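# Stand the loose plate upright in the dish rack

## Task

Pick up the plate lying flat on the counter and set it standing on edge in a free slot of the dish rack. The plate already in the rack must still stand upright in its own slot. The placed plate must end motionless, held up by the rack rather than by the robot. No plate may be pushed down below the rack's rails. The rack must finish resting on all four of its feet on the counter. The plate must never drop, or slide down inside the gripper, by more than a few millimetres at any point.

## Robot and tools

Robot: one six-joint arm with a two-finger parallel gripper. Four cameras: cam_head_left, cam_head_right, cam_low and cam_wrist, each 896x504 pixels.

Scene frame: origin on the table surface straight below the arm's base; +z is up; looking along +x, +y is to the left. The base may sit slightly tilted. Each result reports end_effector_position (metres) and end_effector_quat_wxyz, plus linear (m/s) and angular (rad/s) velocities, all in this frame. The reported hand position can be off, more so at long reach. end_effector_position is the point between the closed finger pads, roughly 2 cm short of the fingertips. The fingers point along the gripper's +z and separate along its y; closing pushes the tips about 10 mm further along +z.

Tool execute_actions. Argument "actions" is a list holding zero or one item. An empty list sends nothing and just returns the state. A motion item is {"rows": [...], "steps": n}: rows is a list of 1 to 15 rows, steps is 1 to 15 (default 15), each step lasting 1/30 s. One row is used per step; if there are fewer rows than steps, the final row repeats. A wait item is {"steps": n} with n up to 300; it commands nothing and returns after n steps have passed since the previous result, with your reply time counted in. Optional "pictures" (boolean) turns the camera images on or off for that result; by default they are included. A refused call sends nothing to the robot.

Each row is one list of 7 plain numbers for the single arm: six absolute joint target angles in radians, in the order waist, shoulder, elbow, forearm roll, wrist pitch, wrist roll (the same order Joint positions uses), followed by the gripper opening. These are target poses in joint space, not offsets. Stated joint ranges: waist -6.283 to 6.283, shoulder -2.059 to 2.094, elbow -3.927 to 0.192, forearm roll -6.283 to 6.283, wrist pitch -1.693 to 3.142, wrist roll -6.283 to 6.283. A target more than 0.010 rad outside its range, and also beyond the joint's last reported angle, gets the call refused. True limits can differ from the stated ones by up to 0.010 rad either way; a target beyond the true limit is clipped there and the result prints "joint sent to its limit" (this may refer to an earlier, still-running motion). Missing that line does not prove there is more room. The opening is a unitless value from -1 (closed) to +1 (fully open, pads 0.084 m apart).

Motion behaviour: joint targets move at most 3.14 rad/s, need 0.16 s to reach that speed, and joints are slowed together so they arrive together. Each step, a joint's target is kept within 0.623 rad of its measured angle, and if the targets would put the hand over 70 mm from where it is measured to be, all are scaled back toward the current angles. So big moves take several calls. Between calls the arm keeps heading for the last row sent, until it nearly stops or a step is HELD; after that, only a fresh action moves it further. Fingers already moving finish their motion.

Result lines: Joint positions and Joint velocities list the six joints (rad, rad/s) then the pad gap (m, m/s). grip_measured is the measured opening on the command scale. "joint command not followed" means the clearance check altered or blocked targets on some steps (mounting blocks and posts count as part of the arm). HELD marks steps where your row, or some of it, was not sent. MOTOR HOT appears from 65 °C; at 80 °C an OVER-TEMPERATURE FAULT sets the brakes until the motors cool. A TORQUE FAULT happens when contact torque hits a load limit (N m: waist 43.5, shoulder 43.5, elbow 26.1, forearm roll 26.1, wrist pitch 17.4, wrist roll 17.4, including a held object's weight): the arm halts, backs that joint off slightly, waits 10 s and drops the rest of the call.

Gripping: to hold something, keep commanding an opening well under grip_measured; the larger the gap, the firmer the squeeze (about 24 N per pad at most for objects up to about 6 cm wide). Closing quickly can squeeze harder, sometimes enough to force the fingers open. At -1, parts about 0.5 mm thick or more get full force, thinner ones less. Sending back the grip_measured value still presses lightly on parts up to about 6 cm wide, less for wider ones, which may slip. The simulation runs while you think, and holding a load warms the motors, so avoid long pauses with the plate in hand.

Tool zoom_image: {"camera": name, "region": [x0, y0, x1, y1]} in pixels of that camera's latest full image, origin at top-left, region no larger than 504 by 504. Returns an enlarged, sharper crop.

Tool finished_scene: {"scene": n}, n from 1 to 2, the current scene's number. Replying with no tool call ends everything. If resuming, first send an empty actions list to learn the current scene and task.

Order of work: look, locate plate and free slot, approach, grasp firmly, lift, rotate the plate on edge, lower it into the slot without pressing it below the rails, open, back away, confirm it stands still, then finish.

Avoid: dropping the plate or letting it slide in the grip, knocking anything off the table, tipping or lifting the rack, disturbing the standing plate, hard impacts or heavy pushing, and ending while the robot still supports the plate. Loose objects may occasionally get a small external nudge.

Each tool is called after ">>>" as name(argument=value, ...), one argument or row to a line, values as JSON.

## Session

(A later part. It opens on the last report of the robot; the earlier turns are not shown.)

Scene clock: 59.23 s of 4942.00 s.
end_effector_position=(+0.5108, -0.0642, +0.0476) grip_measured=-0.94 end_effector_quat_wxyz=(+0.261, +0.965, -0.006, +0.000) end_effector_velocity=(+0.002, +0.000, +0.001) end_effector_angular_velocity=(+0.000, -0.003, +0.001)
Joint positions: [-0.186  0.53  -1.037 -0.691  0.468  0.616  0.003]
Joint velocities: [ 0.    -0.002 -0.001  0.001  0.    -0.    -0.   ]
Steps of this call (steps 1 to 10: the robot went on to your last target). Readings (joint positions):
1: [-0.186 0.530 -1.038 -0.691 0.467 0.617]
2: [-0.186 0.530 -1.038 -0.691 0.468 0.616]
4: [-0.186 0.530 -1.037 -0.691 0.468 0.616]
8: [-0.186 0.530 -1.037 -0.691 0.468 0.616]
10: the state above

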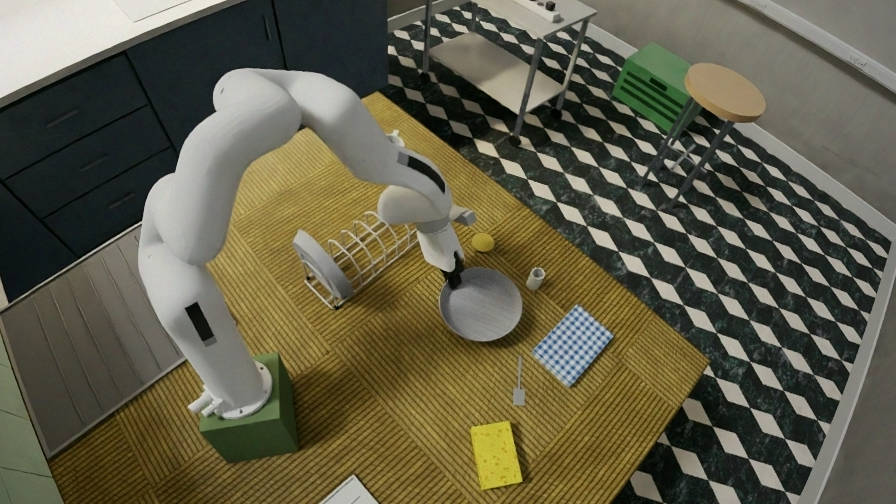

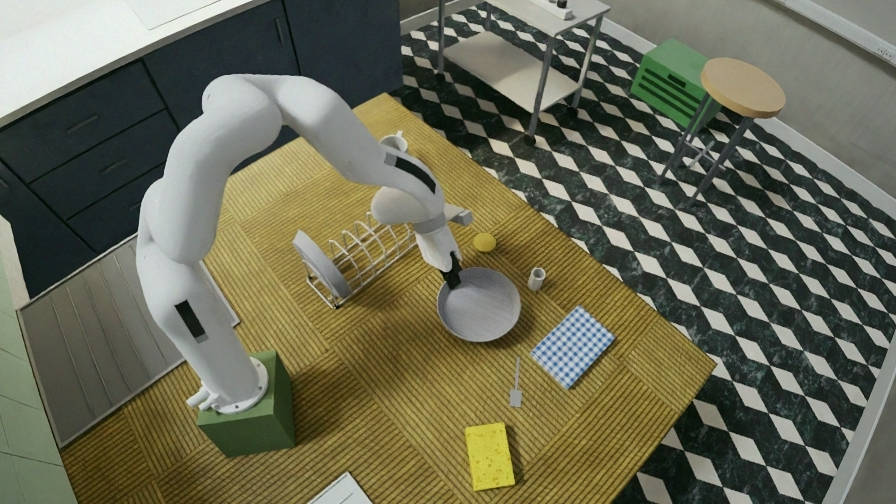

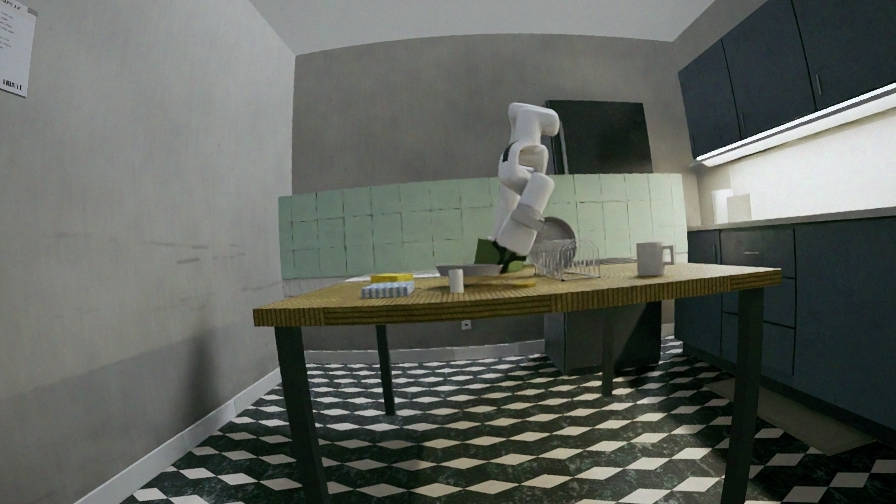

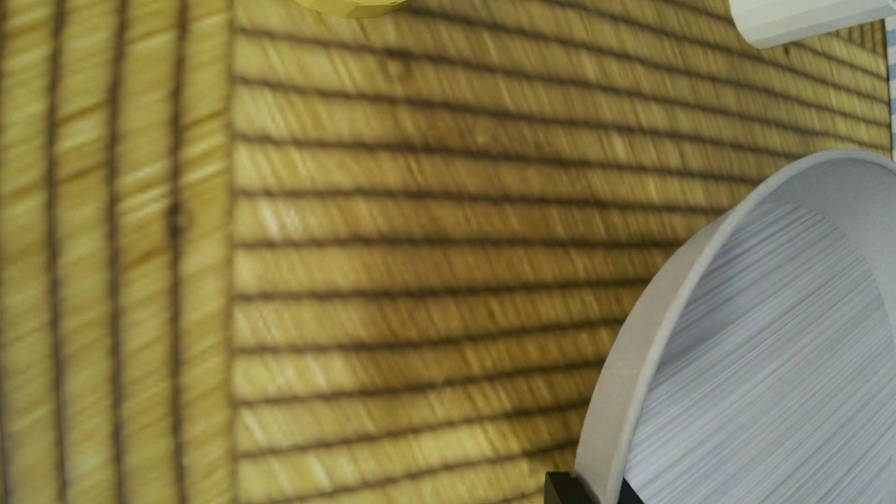

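>>> execute_actions(
  actions=[
    {"rows":[[-0.186,0.52,-1.035,-0.686,0.475,0.61,-1],[-0.186,0.505,-1.033,-0.678,0.486,0.60,-1],[-0.186,0.485,-1.03,-0.667,0.50,0.59,-1],[-0.186,0.465,-1.027,-0.656,0.515,0.58,-1],[-0.186,0.445,-1.023,-0.645,0.53,0.57,-1],[-0.186,0.425,-1.02,-0.634,0.544,0.56,-1],[-0.186,0.405,-1.017,-0.623,0.558,0.55,-1],[-0.186,0.385,-1.013,-0.612,0.573,0.54,-1],[-0.186,0.365,-1.01,-0.60,0.587,0.53,-1],[-0.186,0.345,-1.007,-0.59,0.60,0.52,-1],[-0.186,0.325,-1.003,-0.58,0.616,0.51,-1],[-0.186,0.305,-1.0,-0.568,0.63,0.50,-1],[-0.186,0.285,-0.997,-0.557,0.645,0.49,-1],[-0.186,0.265,-0.993,-0.546,0.66,0.48,-1],[-0.186,0.245,-0.99,-0.535,0.674,0.47,-1]]},
  ],
  pictures=false,
)

>>> execute_actions(
  actions=[
    {"rows":[[-0.186,0.225,-0.987,-0.524,0.688,0.46,-1],[-0.186,0.205,-0.983,-0.513,0.70,0.45,-1],[-0.186,0.185,-0.98,-0.50,0.71,0.45,-1],[-0.186,0.165,-0.977,-0.49,0.72,0.45,-1],[-0.186,0.145,-0.973,-0.48,0.725,0.45,-1],[-0.186,0.125,-0.97,-0.47,0.73,0.455,-1],[-0.186,0.105,-0.967,-0.46,0.73,0.46,-1],[-0.186,0.085,-0.963,-0.45,0.725,0.47,-1],[-0.186,0.065,-0.96,-0.44,0.72,0.485,-1],[-0.186,0.045,-0.955,-0.43,0.71,0.50,-1],[-0.186,0.025,-0.95,-0.42,0.695,0.52,-1],[-0.186,0.005,-0.945,-0.41,0.675,0.54,-1],[-0.186,-0.015,-0.94,-0.40,0.655,0.56,-1],[-0.186,-0.035,-0.93,-0.39,0.63,0.58,-1],[-0.186,-0.055,-0.92,-0.38,0.60,0.60,-1]]},
  ],
  pictures=false,
)

>>> execute_actions(
  actions=[
    {"rows":[[-0.18,-0.075,-0.91,-0.37,0.567,0.63,-1],[-0.18,-0.095,-0.90,-0.36,0.533,0.66,-1],[-0.18,-0.115,-0.89,-0.35,0.50,0.69,-1],[-0.18,-0.135,-0.88,-0.34,0.467,0.72,-1],[-0.18,-0.155,-0.87,-0.33,0.433,0.75,-1],[-0.18,-0.175,-0.86,-0.32,0.40,0.78,-1],[-0.18,-0.195,-0.85,-0.31,0.367,0.81,-1],[-0.18,-0.215,-0.84,-0.30,0.333,0.84,-1],[-0.18,-0.235,-0.83,-0.29,0.30,0.87,-1],[-0.18,-0.255,-0.82,-0.28,0.267,0.90,-1],[-0.18,-0.275,-0.81,-0.27,0.233,0.93,-1],[-0.18,-0.295,-0.80,-0.26,0.20,0.96,-1],[-0.18,-0.315,-0.79,-0.25,0.167,0.99,-1],[-0.18,-0.335,-0.78,-0.24,0.133,1.02,-1],[-0.18,-0.35,-0.77,-0.23,0.10,1.05,-1]]},
  ],
)

Scene clock: 73.63 s of 4942.00 s.
end_effector_position=(+0.5213, -0.0602, +0.1432) grip_measured=-0.94 end_effector_quat_wxyz=(+0.276, +0.961, -0.028, +0.011) end_effector_velocity=(-0.012, +0.021, +0.232) end_effector_angular_velocity=(-0.023, -0.049, -0.115)
Joint positions: [-0.186  0.297 -0.999 -0.564  0.636  0.496  0.003]
Joint velocities: [-0.    -0.593  0.105  0.33   0.44  -0.298 -0.   ]
Steps of this call (steps 1 to 15: the robot went on to your last target; steps 16 to 100: nothing new was sent; then 10.57 s passed at rest; steps 101 to 115: all 15 steps of this action). Readings (joint positions):
101: [-0.186 0.530 -1.037 -0.691 0.468 0.616]
102: [-0.186 0.528 -1.036 -0.689 0.470 0.614]
104: [-0.186 0.511 -1.031 -0.680 0.484 0.603]
108: [-0.186 0.437 -1.023 -0.641 0.535 0.566]
115: the state above

Scene clock: 74.13 s of 4942.00 s.
end_effector_position=(+0.5426, -0.0230, +0.2604) grip_measured=-0.94 end_effector_quat_wxyz=(+0.227, +0.958, -0.123, +0.121) end_effector_velocity=(+0.136, +0.143, +0.250) end_effector_angular_velocity=(+0.445, -1.219, -0.284)
Joint positions: [-0.186 -0.002 -0.942 -0.407  0.665  0.547  0.003]
Joint velocities: [ 0.001 -0.591  0.181  0.29  -0.607  0.565 -0.   ]
Steps of this call (steps 1 to 15: all 15 steps of this action). Readings (joint positions):
1: [-0.186 0.277 -0.996 -0.553 0.650 0.486]
2: [-0.186 0.257 -0.992 -0.542 0.665 0.476]
4: [-0.186 0.218 -0.985 -0.520 0.691 0.459]
8: [-0.186 0.138 -0.972 -0.477 0.725 0.454]
15: the state above

Scene clock: 74.63 s of 4942.00 s.
end_effector_position=(+0.5945, +0.0600, +0.4096) grip_measured=-0.94 end_effector_quat_wxyz=(-0.002, +0.867, -0.295, +0.401) end_effector_velocity=(+0.029, +0.148, +0.365) end_effector_angular_velocity=(+0.980, -1.430, -0.272)
Joint positions: [-0.18  -0.296 -0.799 -0.26   0.198  0.962  0.003]
Joint velocities: [-0.    -0.595  0.299  0.298 -0.993  0.893 -0.   ]
Steps of this call (steps 1 to 15: all 15 steps of this action). Readings (joint positions):
1: [-0.186 -0.021 -0.936 -0.397 0.643 0.566]
2: [-0.186 -0.040 -0.928 -0.388 0.618 0.587]
4: [-0.182 -0.078 -0.908 -0.369 0.560 0.637]
8: [-0.180 -0.156 -0.869 -0.329 0.431 0.752]
15: the state above

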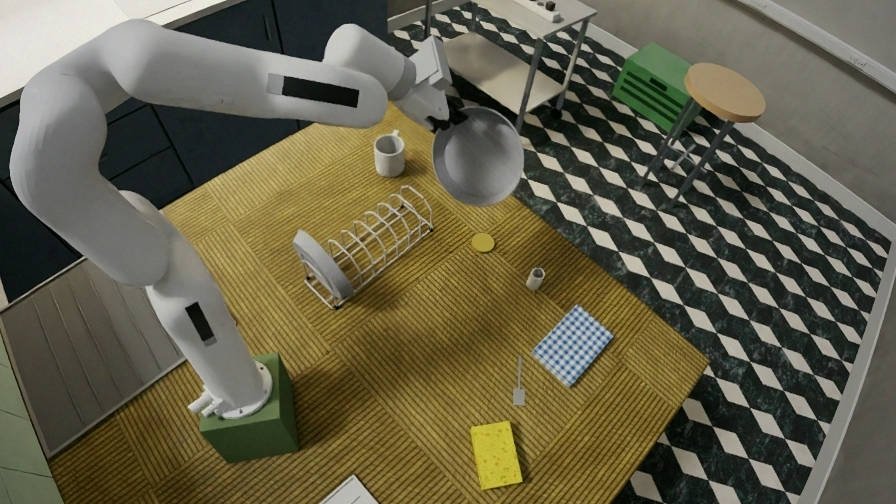

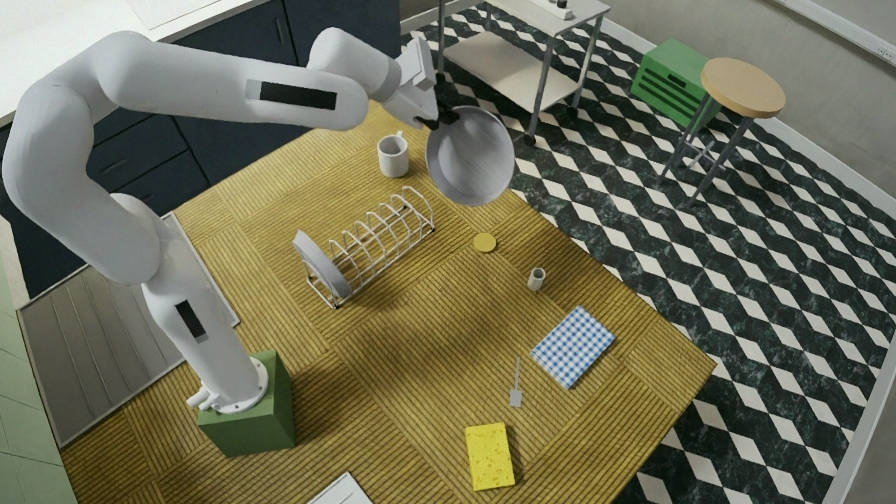

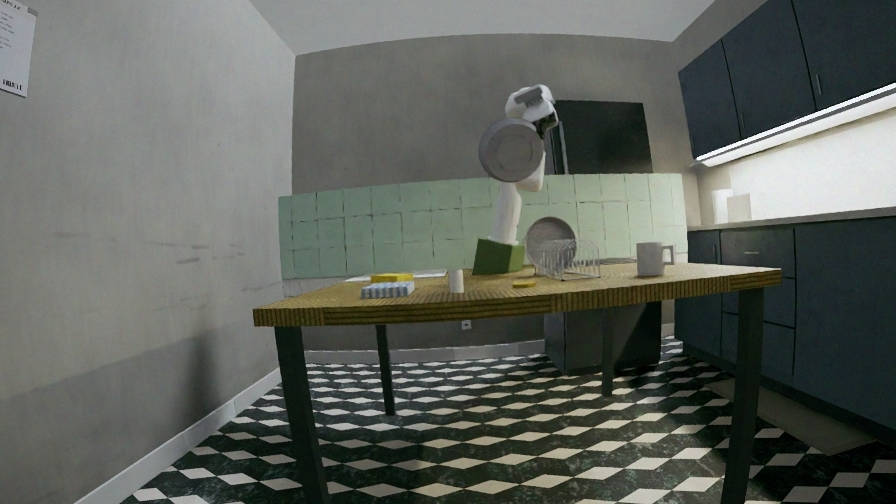

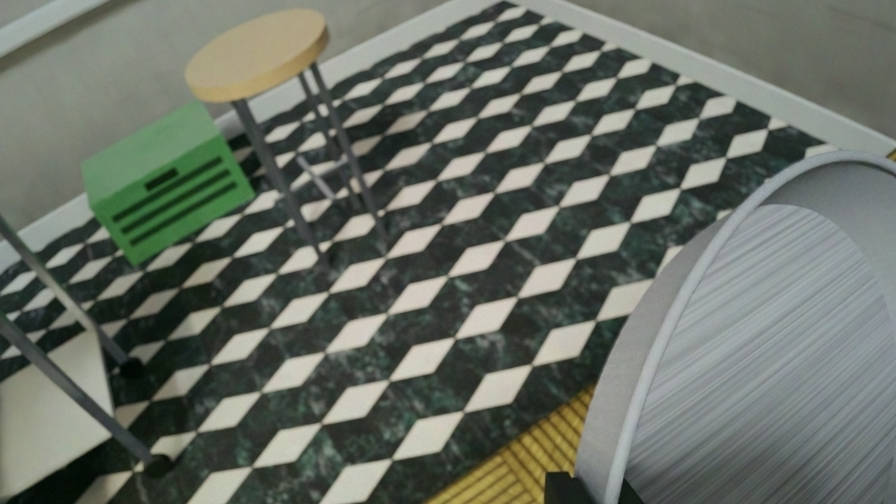

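>>> execute_actions(
  actions=[
    {"rows":[[-0.175,-0.349,-0.754,-0.227,0.077,1.078,-1],[-0.17,-0.348,-0.738,-0.224,0.053,1.106,-1],[-0.165,-0.347,-0.722,-0.221,0.03,1.134,-1],[-0.16,-0.346,-0.706,-0.218,0.006,1.162,-1],[-0.156,-0.345,-0.69,-0.215,-0.017,1.19,-1],[-0.151,-0.344,-0.673,-0.212,-0.04,1.218,-1],[-0.146,-0.343,-0.657,-0.209,-0.064,1.246,-1],[-0.141,-0.342,-0.641,-0.206,-0.087,1.274,-1],[-0.136,-0.341,-0.625,-0.203,-0.111,1.302,-1],[-0.131,-0.34,-0.609,-0.20,-0.134,1.33,-1],[-0.126,-0.339,-0.593,-0.197,-0.158,1.358,-1],[-0.122,-0.338,-0.577,-0.194,-0.181,1.386,-1],[-0.117,-0.337,-0.561,-0.191,-0.205,1.414,-1],[-0.112,-0.336,-0.545,-0.188,-0.228,1.442,-1],[-0.107,-0.335,-0.529,-0.185,-0.252,1.47,-1]]},
  ],
  pictures=false,
)

>>> execute_actions(
  actions=[
    {"rows":[[-0.102,-0.334,-0.513,-0.182,-0.275,1.498,-1],[-0.097,-0.333,-0.497,-0.179,-0.298,1.526,-1],[-0.092,-0.332,-0.48,-0.176,-0.322,1.554,-1],[-0.087,-0.331,-0.464,-0.173,-0.345,1.582,-1],[-0.083,-0.33,-0.448,-0.17,-0.369,1.61,-1],[-0.078,-0.329,-0.432,-0.166,-0.392,1.638,-1],[-0.073,-0.328,-0.416,-0.163,-0.416,1.666,-1],[-0.068,-0.327,-0.40,-0.16,-0.439,1.694,-1],[-0.063,-0.326,-0.384,-0.157,-0.463,1.722,-1],[-0.058,-0.325,-0.368,-0.154,-0.486,1.75,-1],[-0.053,-0.324,-0.351,-0.151,-0.509,1.778,-1],[-0.049,-0.323,-0.335,-0.148,-0.533,1.806,-1],[-0.044,-0.322,-0.319,-0.145,-0.556,1.834,-1],[-0.039,-0.321,-0.303,-0.142,-0.58,1.862,-1],[-0.034,-0.3205,-0.287,-0.139,-0.603,1.889,-1]]},
  ],
  pictures=false,
)

>>> execute_actions(
  actions=[
    {"steps":15},
  ],
)

Scene clock: 82.07 s of 4942.00 s.
end_effector_position=(+0.5718, +0.1052, +0.3885) grip_measured=-0.94 end_effector_quat_wxyz=(-0.195, +0.771, -0.436, +0.421) end_effector_velocity=(-0.078, +0.069, -0.117) end_effector_angular_velocity=(+0.867, -0.191, -0.266)
Joint positions: [-0.121 -0.338 -0.574 -0.194 -0.185  1.391  0.003]
Joint velocities: [ 0.143  0.028  0.473  0.09  -0.699  0.834 -0.   ]
Steps of this call (steps 1 to 30: the robot went on to your last target; steps 31 to 120: nothing new was sent; then 2.93 s passed at rest; steps 121 to 135: all 15 steps of this action). Readings (joint positions):
121: [-0.180 -0.350 -0.770 -0.230 0.100 1.050]
122: [-0.179 -0.350 -0.768 -0.229 0.095 1.056]
124: [-0.173 -0.350 -0.749 -0.226 0.065 1.092]
128: [-0.155 -0.344 -0.685 -0.214 -0.021 1.196]
135: the state above

Scene clock: 82.57 s of 4942.00 s.
end_effector_position=(+0.5202, +0.1335, +0.3369) grip_measured=-0.94 end_effector_quat_wxyz=(-0.343, +0.663, -0.564, +0.354) end_effector_velocity=(-0.123, +0.041, -0.084) end_effector_angular_velocity=(+0.886, -0.087, -0.281)
Joint positions: [-0.048 -0.323 -0.332 -0.148 -0.537  1.811  0.003]
Joint velocities: [ 0.144  0.03   0.484  0.091 -0.701  0.834 -0.   ]
Steps of this call (steps 1 to 15: all 15 steps of this action). Readings (joint positions):
1: [-0.116 -0.337 -0.558 -0.191 -0.209 1.419]
2: [-0.111 -0.336 -0.542 -0.188 -0.232 1.447]
4: [-0.101 -0.334 -0.510 -0.182 -0.279 1.503]
8: [-0.082 -0.330 -0.445 -0.169 -0.373 1.615]
15: the state above

Scene clock: 83.07 s of 4942.00 s.
end_effector_position=(+0.5084, +0.1374, +0.3300) grip_measured=-0.94 end_effector_quat_wxyz=(-0.369, +0.639, -0.585, +0.337) end_effector_velocity=(-0.000, -0.000, -0.001) end_effector_angular_velocity=(+0.001, +0.001, -0.001)
Joint positions: [-0.034 -0.321 -0.287 -0.139 -0.603  1.889  0.003]
Joint velocities: [ 0.     0.     0.001  0.001 -0.001  0.001 -0.   ]
Steps of this call (steps 1 to 15: the robot went on to your last target). Readings (joint positions):
1: [-0.043 -0.322 -0.316 -0.145 -0.560 1.838]
2: [-0.039 -0.321 -0.302 -0.142 -0.580 1.862]
4: [-0.035 -0.320 -0.287 -0.140 -0.598 1.883]
8: [-0.034 -0.321 -0.289 -0.139 -0.603 1.888]
15: the state above

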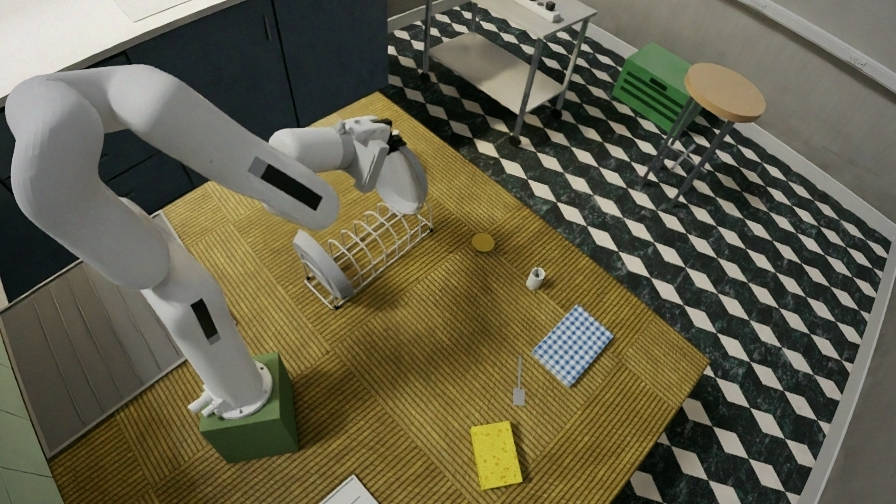

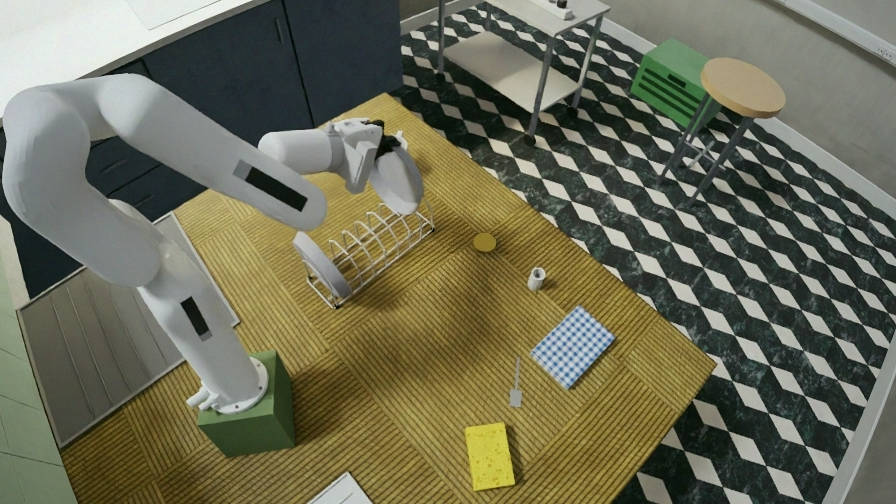

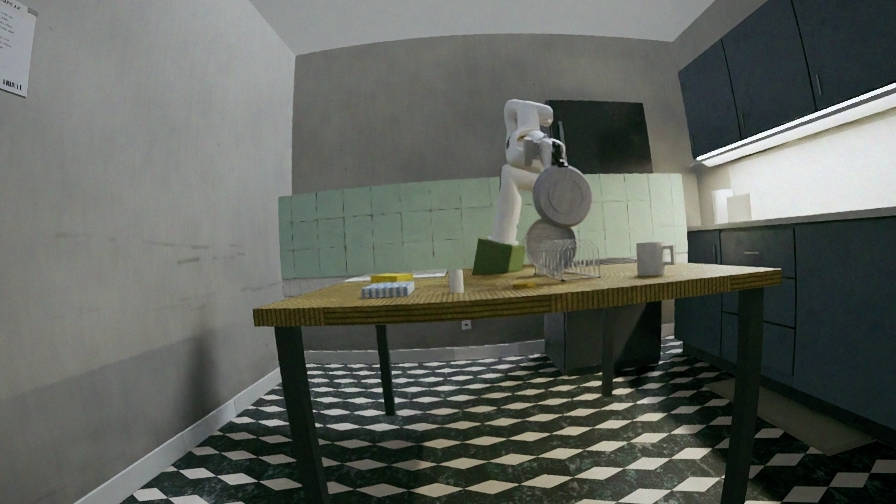

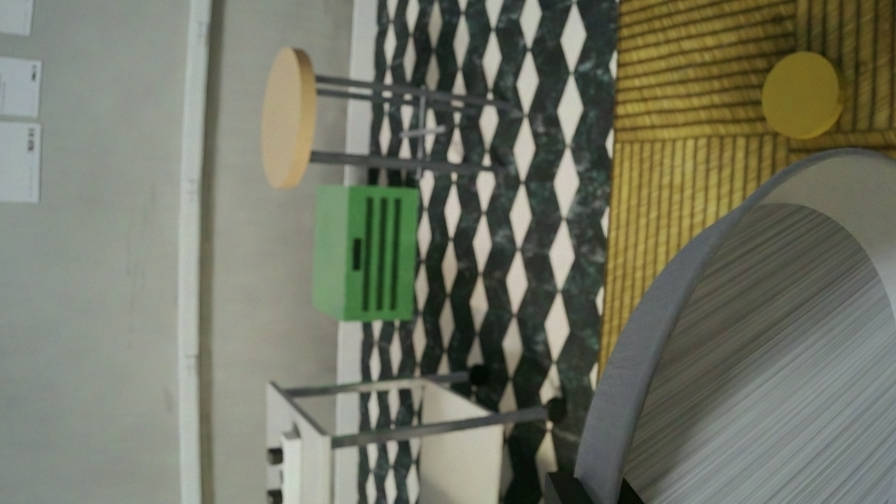

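>>> execute_actions(
  actions=[
    {"rows":[[-0.029,-0.306,-0.287,-0.13,-0.617,1.884,-1],[-0.024,-0.292,-0.287,-0.122,-0.631,1.878,-1],[-0.019,-0.277,-0.287,-0.113,-0.646,1.873,-1],[-0.014,-0.263,-0.287,-0.105,-0.66,1.867,-1],[-0.009,-0.248,-0.287,-0.096,-0.674,1.862,-1],[-0.004,-0.234,-0.287,-0.088,-0.688,1.856,-1],[0.001,-0.219,-0.287,-0.079,-0.703,1.85,-1],[0.006,-0.205,-0.2875,-0.07,-0.717,1.845,-1]]},
  ],
  pictures=false,
)

>>> execute_actions(
  actions=[
    {"steps":10},
  ],
)

>>> zoom_image(
  camera="cam_head_left",
  region=[280,110,460,310],
)

>>> zoom_image(
  camera="cam_low",
  region=[490,130,640,290],
)

Scene clock: 86.87 s of 4942.00 s.
end_effector_position=(+0.5089, +0.1386, +0.3037) grip_measured=-0.94 end_effector_quat_wxyz=(-0.371, +0.639, -0.585, +0.335) end_effector_velocity=(+0.005, +0.003, +0.012) end_effector_angular_velocity=(+0.004, -0.030, +0.005)
Joint positions: [ 0.006 -0.205 -0.288 -0.07  -0.717  1.845  0.003]
Joint velocities: [-0.    -0.01  -0.013  0.002 -0.008 -0.002 -0.   ]
Steps of this call (steps 1 to 15: the robot went on to your last target; steps 16 to 99: nothing new was sent; steps 100 to 114: all 15 steps of this action). Readings (joint positions):
100: [-0.034 -0.320 -0.287 -0.139 -0.603 1.889]
101: [-0.033 -0.317 -0.287 -0.136 -0.607 1.887]
103: [-0.026 -0.298 -0.288 -0.125 -0.627 1.880]
107: [-0.006 -0.241 -0.287 -0.092 -0.681 1.859]
114: the state above

Scene clock: 87.20 s of 4942.00 s.
end_effector_position=(+0.5088, +0.1385, +0.3037) grip_measured=-0.94 end_effector_quat_wxyz=(-0.371, +0.639, -0.585, +0.335) end_effector_velocity=(-0.000, -0.000, -0.001) end_effector_angular_velocity=(+0.000, +0.002, -0.002)
Joint positions: [ 0.006 -0.205 -0.288 -0.07  -0.717  1.845  0.003]
Joint velocities: [ 0.     0.001  0.     0.002  0.    -0.     0.   ]
Steps of this call (steps 1 to 10: the robot went on to your last target). Readings (joint positions):
1: [0.006 -0.206 -0.288 -0.070 -0.717 1.845]
2: [0.006 -0.206 -0.288 -0.070 -0.717 1.845]
4: [0.006 -0.206 -0.288 -0.070 -0.717 1.845]
8: [0.006 -0.205 -0.288 -0.070 -0.717 1.845]
10: the state above

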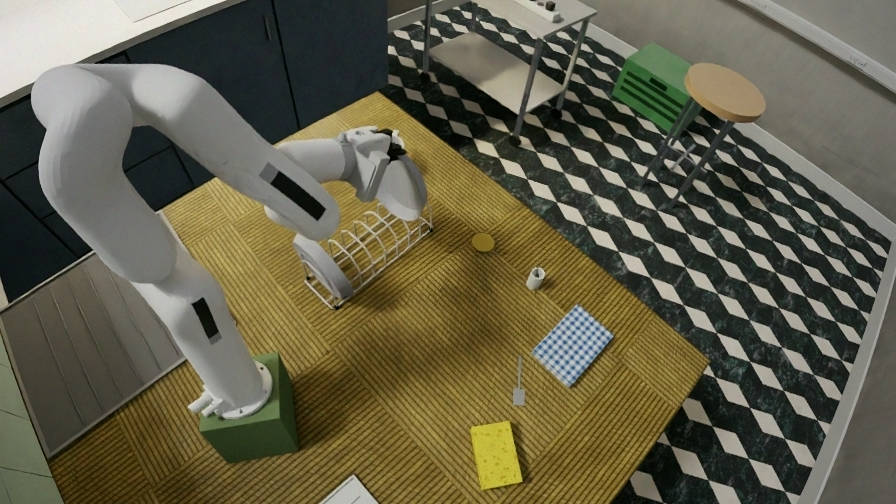

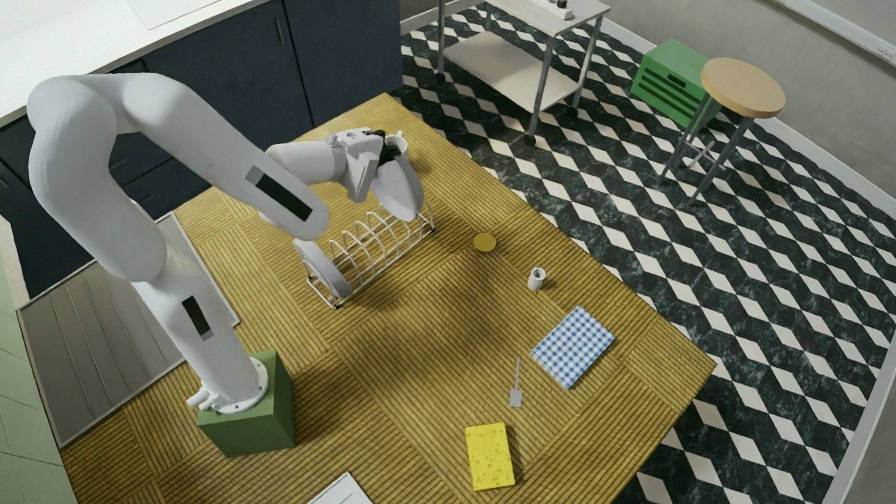

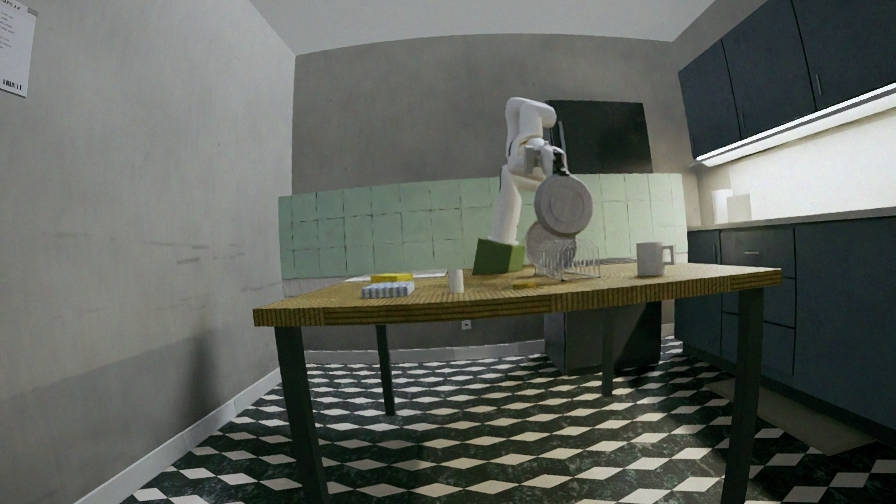

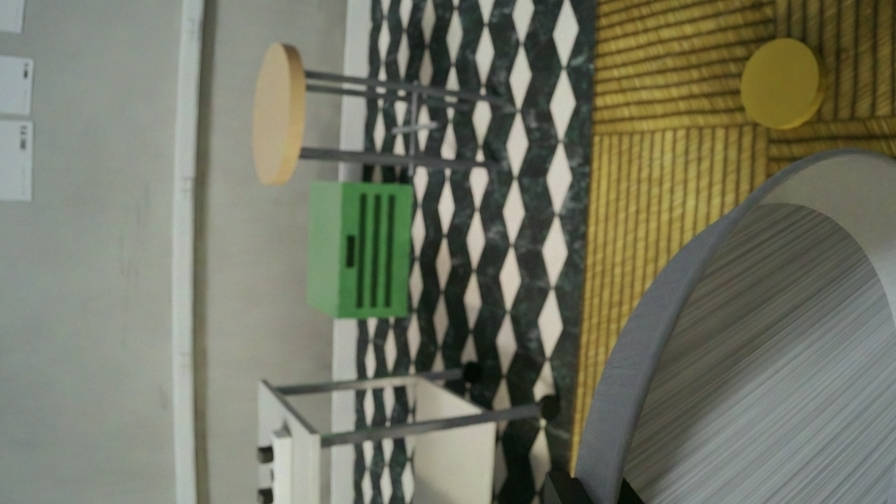

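Region (280, 110, 460, 310) of cam_head_left's 896x504 image, scaled by 2.520, with more detail than that image has; it fills the left 454 columns of this view, and the rest is white.

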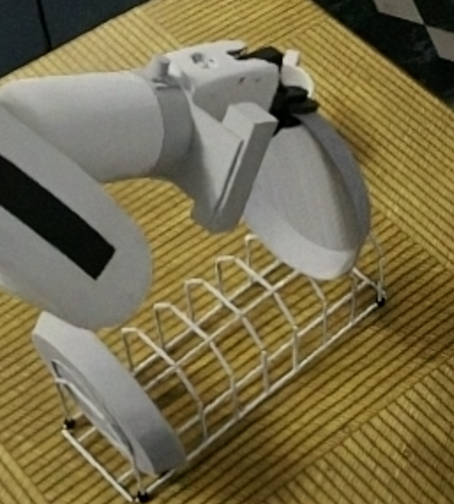

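Region (490, 130, 640, 290) of cam_low's 896x504 image, scaled by 3.150, with more detail than that image has; it fills the left 472 columns of this view, and the rest is white.

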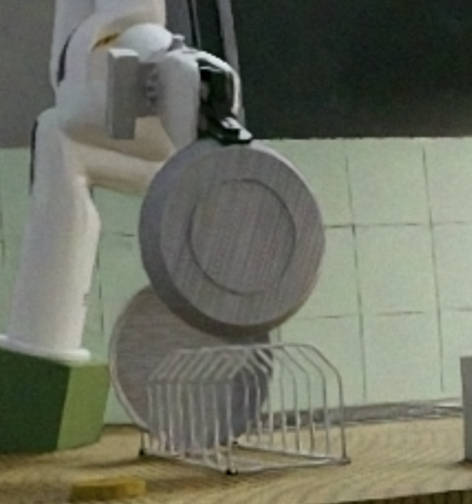

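>>> execute_actions(
  actions=[
    {"rows":[[0.010,-0.19,-0.288,-0.063,-0.73,1.841,-1],[0.015,-0.175,-0.289,-0.056,-0.744,1.836,-1],[0.019,-0.16,-0.29,-0.048,-0.758,1.832,-1],[0.0235,-0.146,-0.2913,-0.041,-0.7715,1.828,-1]]},
  ],
)

>>> zoom_image(
  camera="cam_head_right",
  region=[340,140,450,260],
)

>>> zoom_image(
  camera="cam_low",
  region=[520,200,620,290],
)

Scene clock: 93.30 s of 4942.00 s.
end_effector_position=(+0.5090, +0.1383, +0.2910) grip_measured=-0.94 end_effector_quat_wxyz=(-0.371, +0.638, -0.585, +0.335) end_effector_velocity=(-0.001, -0.000, -0.002) end_effector_angular_velocity=(-0.001, +0.004, -0.001)
Joint positions: [ 0.023 -0.146 -0.292 -0.041 -0.772  1.828  0.003]
Joint velocities: [ 0.     0.001  0.003  0.     0.001 -0.     0.   ]
Steps of this call (steps 1 to 15: the robot went on to your last target; steps 16 to 100: nothing new was sent; then 2.27 s passed at rest; steps 101 to 115: all 15 steps of this action). Readings (joint positions):
101: [0.006 -0.205 -0.288 -0.070 -0.717 1.845]
102: [0.007 -0.202 -0.288 -0.068 -0.721 1.844]
104: [0.013 -0.181 -0.290 -0.058 -0.740 1.838]
108: [0.023 -0.146 -0.290 -0.042 -0.769 1.829]
115: the state above

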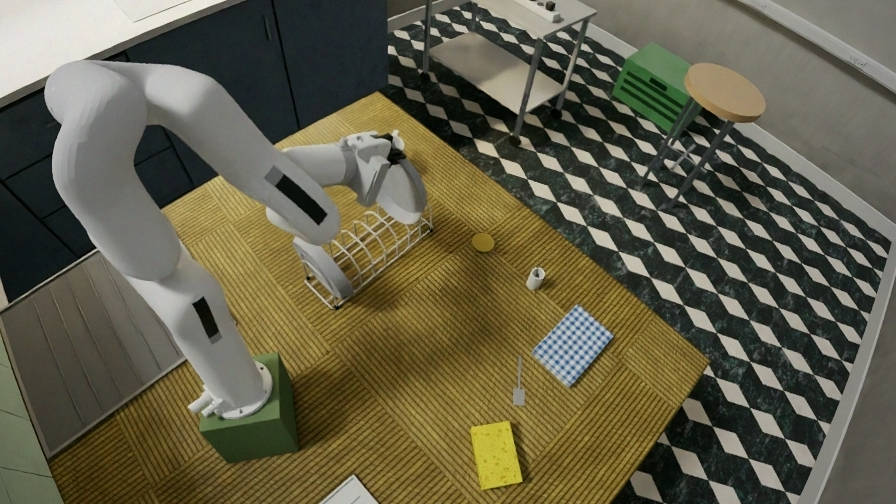

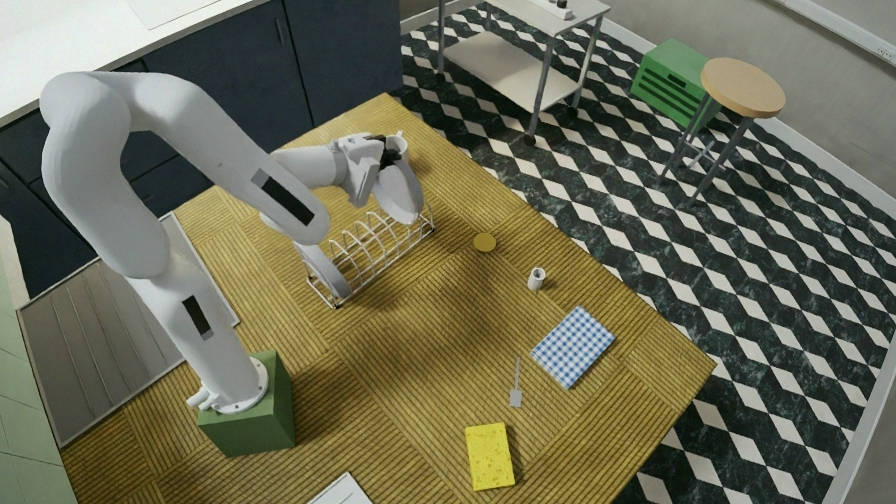

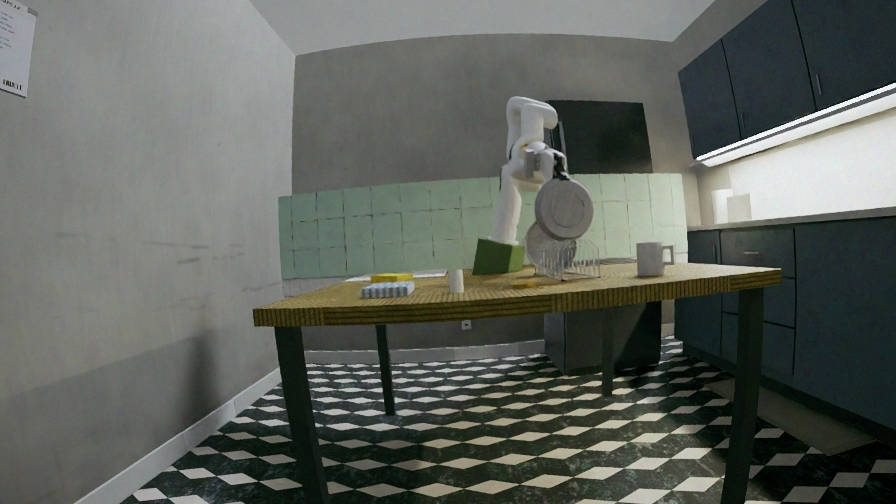

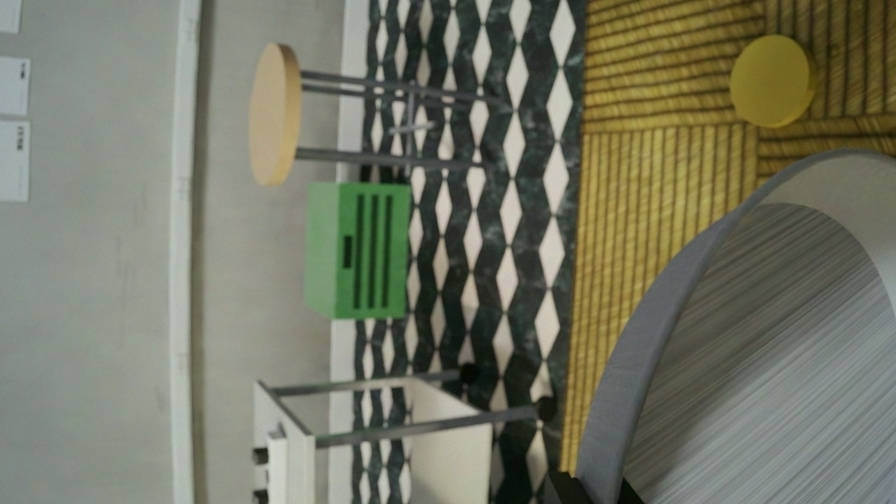

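Region (340, 140, 450, 260) of cam_head_right's 896x504 image, scaled by 4.200, with more detail than that image has; it fills the left 462 columns of this view, and the rest is white.

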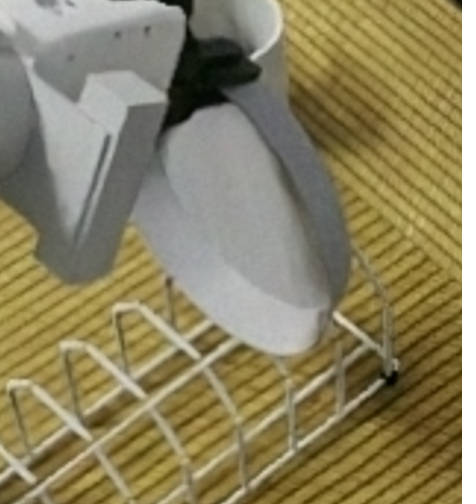

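Region (520, 200, 620, 290) of cam_low's 896x504 image, scaled by 5.040, with more detail than that image has; it fills the top 454 rows of this view, and the rest is white.

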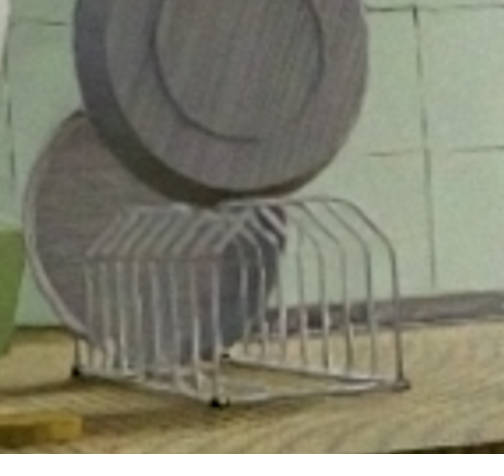

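>>> execute_actions(
  actions=[
    {"rows":[[0.035,-0.152,-0.291,-0.025,-0.766,1.821,-1],[0.047,-0.157,-0.291,-0.009,-0.761,1.814,-1],[0.059,-0.161,-0.291,0.006,-0.757,1.807,-1],[0.071,-0.164,-0.292,0.022,-0.755,1.80,-1],[0.082,-0.166,-0.292,0.038,-0.753,1.793,-1],[0.094,-0.167,-0.293,0.054,-0.752,1.785,-1],[0.106,-0.168,-0.294,0.07,-0.751,1.778,-1],[0.118,-0.168,-0.295,0.085,-0.75,1.771,-1],[0.13,-0.168,-0.296,0.101,-0.75,1.764,-1],[0.1415,-0.168,-0.297,0.117,-0.75,1.757,-1]]},
  ],
  pictures=false,
)

>>> execute_actions(
  actions=[
    {"steps":8},
  ],
)

>>> zoom_image(
  camera="cam_head_right",
  region=[340,140,450,260],
)

>>> zoom_image(
  camera="cam_low",
  region=[520,200,620,290],
)

Scene clock: 104.80 s of 4942.00 s.
end_effector_position=(+0.5059, +0.1610, +0.2932) grip_measured=-0.94 end_effector_quat_wxyz=(-0.373, +0.638, -0.585, +0.335) end_effector_velocity=(-0.000, -0.002, -0.001) end_effector_angular_velocity=(-0.003, +0.002, -0.009)
Joint positions: [ 0.141 -0.168 -0.297  0.116 -0.75   1.758  0.003]
Joint velocities: [ 0.007  0.001  0.001  0.023  0.001 -0.012 -0.   ]
Steps of this call (steps 1 to 15: the robot went on to your last target; steps 16 to 100: nothing new was sent; then 7.67 s passed at rest; steps 101 to 115: all 15 steps of this action). Readings (joint positions):
101: [0.024 -0.146 -0.291 -0.041 -0.771 1.828]
102: [0.026 -0.147 -0.291 -0.037 -0.770 1.826]
104: [0.042 -0.154 -0.291 -0.015 -0.763 1.816]
108: [0.088 -0.166 -0.293 0.045 -0.753 1.789]
115: the state above

Scene clock: 105.07 s of 4942.00 s.
end_effector_position=(+0.5059, +0.1608, +0.2932) grip_measured=-0.94 end_effector_quat_wxyz=(-0.373, +0.637, -0.585, +0.335) end_effector_velocity=(+0.000, +0.000, +0.000) end_effector_angular_velocity=(+0.001, -0.000, -0.000)
Joint positions: [ 0.141 -0.168 -0.297  0.117 -0.75   1.757  0.003]
Joint velocities: [ 0.001 -0.    -0.     0.001  0.    -0.    -0.   ]
Steps of this call (steps 1 to 8: the robot went on to your last target). Readings (joint positions):
1: [0.141 -0.168 -0.297 0.116 -0.750 1.757]
2: [0.141 -0.168 -0.297 0.117 -0.750 1.757]
4: [0.141 -0.168 -0.297 0.117 -0.750 1.757]
8: the state above

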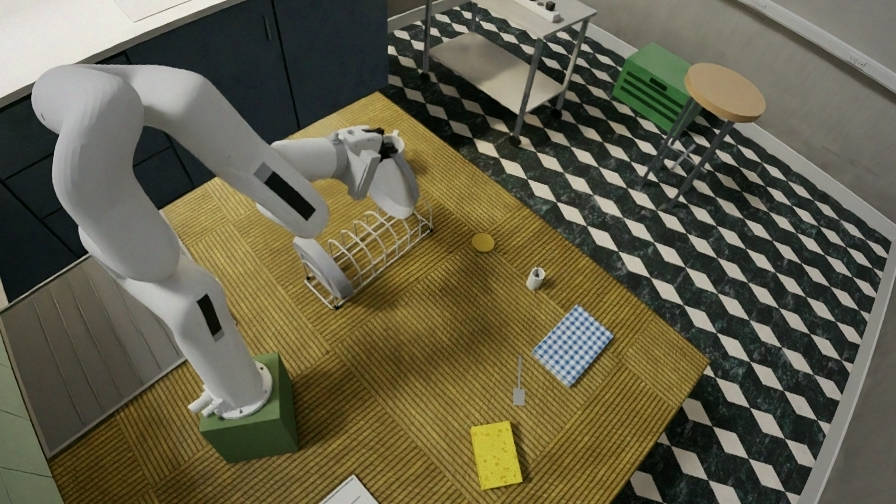

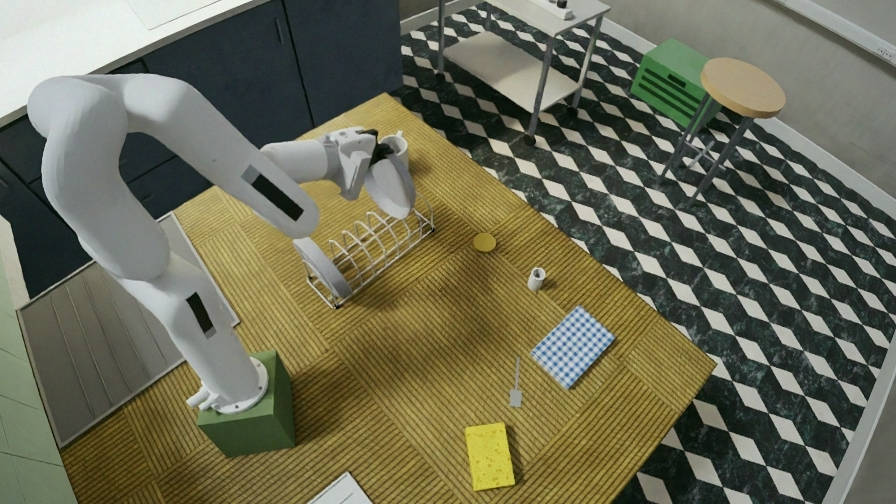

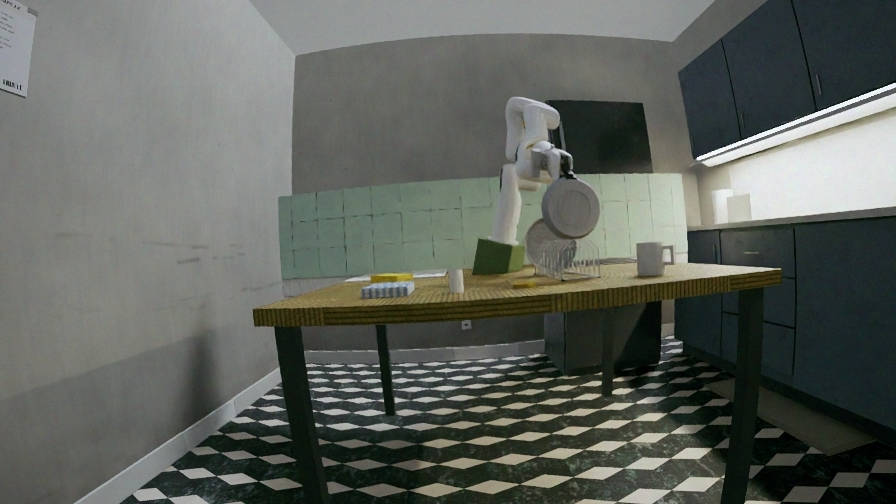

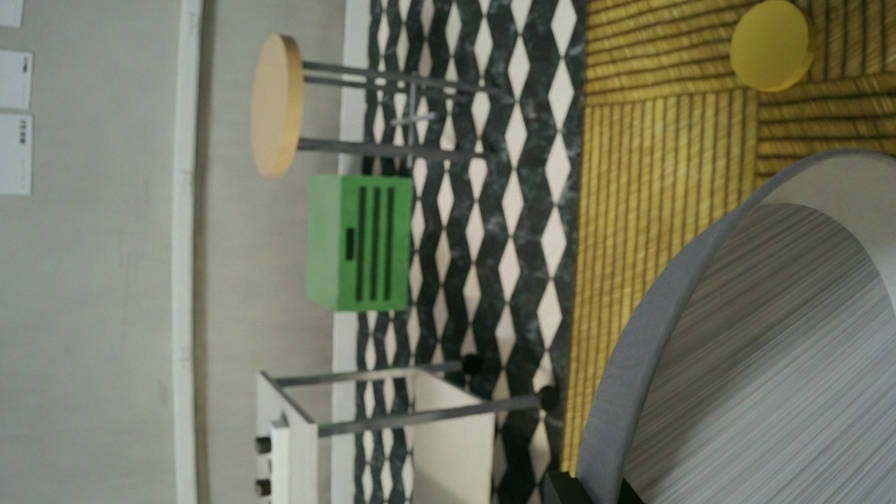

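Region (340, 140, 450, 260) of cam_head_right's 896x504 image, scaled by 4.200, with more detail than that image has; it fills the left 462 columns of this view, and the rest is white.

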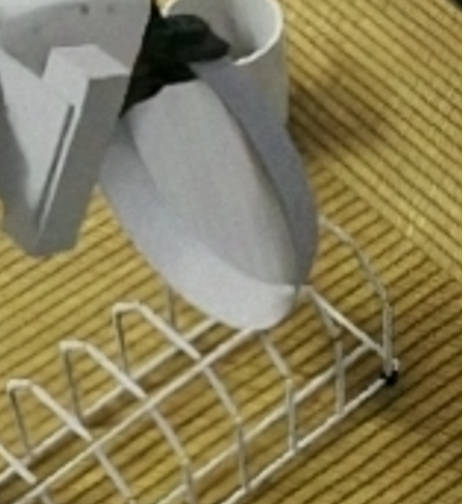

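Region (520, 200, 620, 290) of cam_low's 896x504 image, scaled by 5.040, with more detail than that image has; it fills the top 454 rows of this view, and the rest is white.

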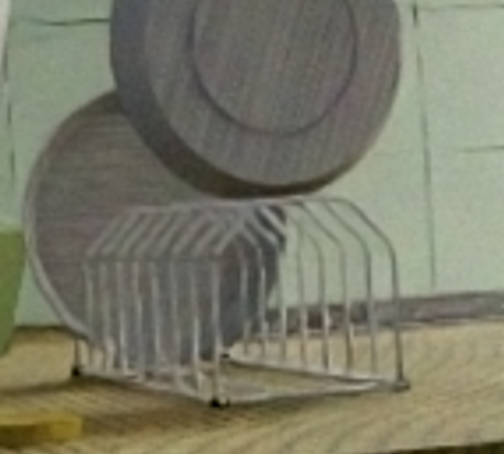

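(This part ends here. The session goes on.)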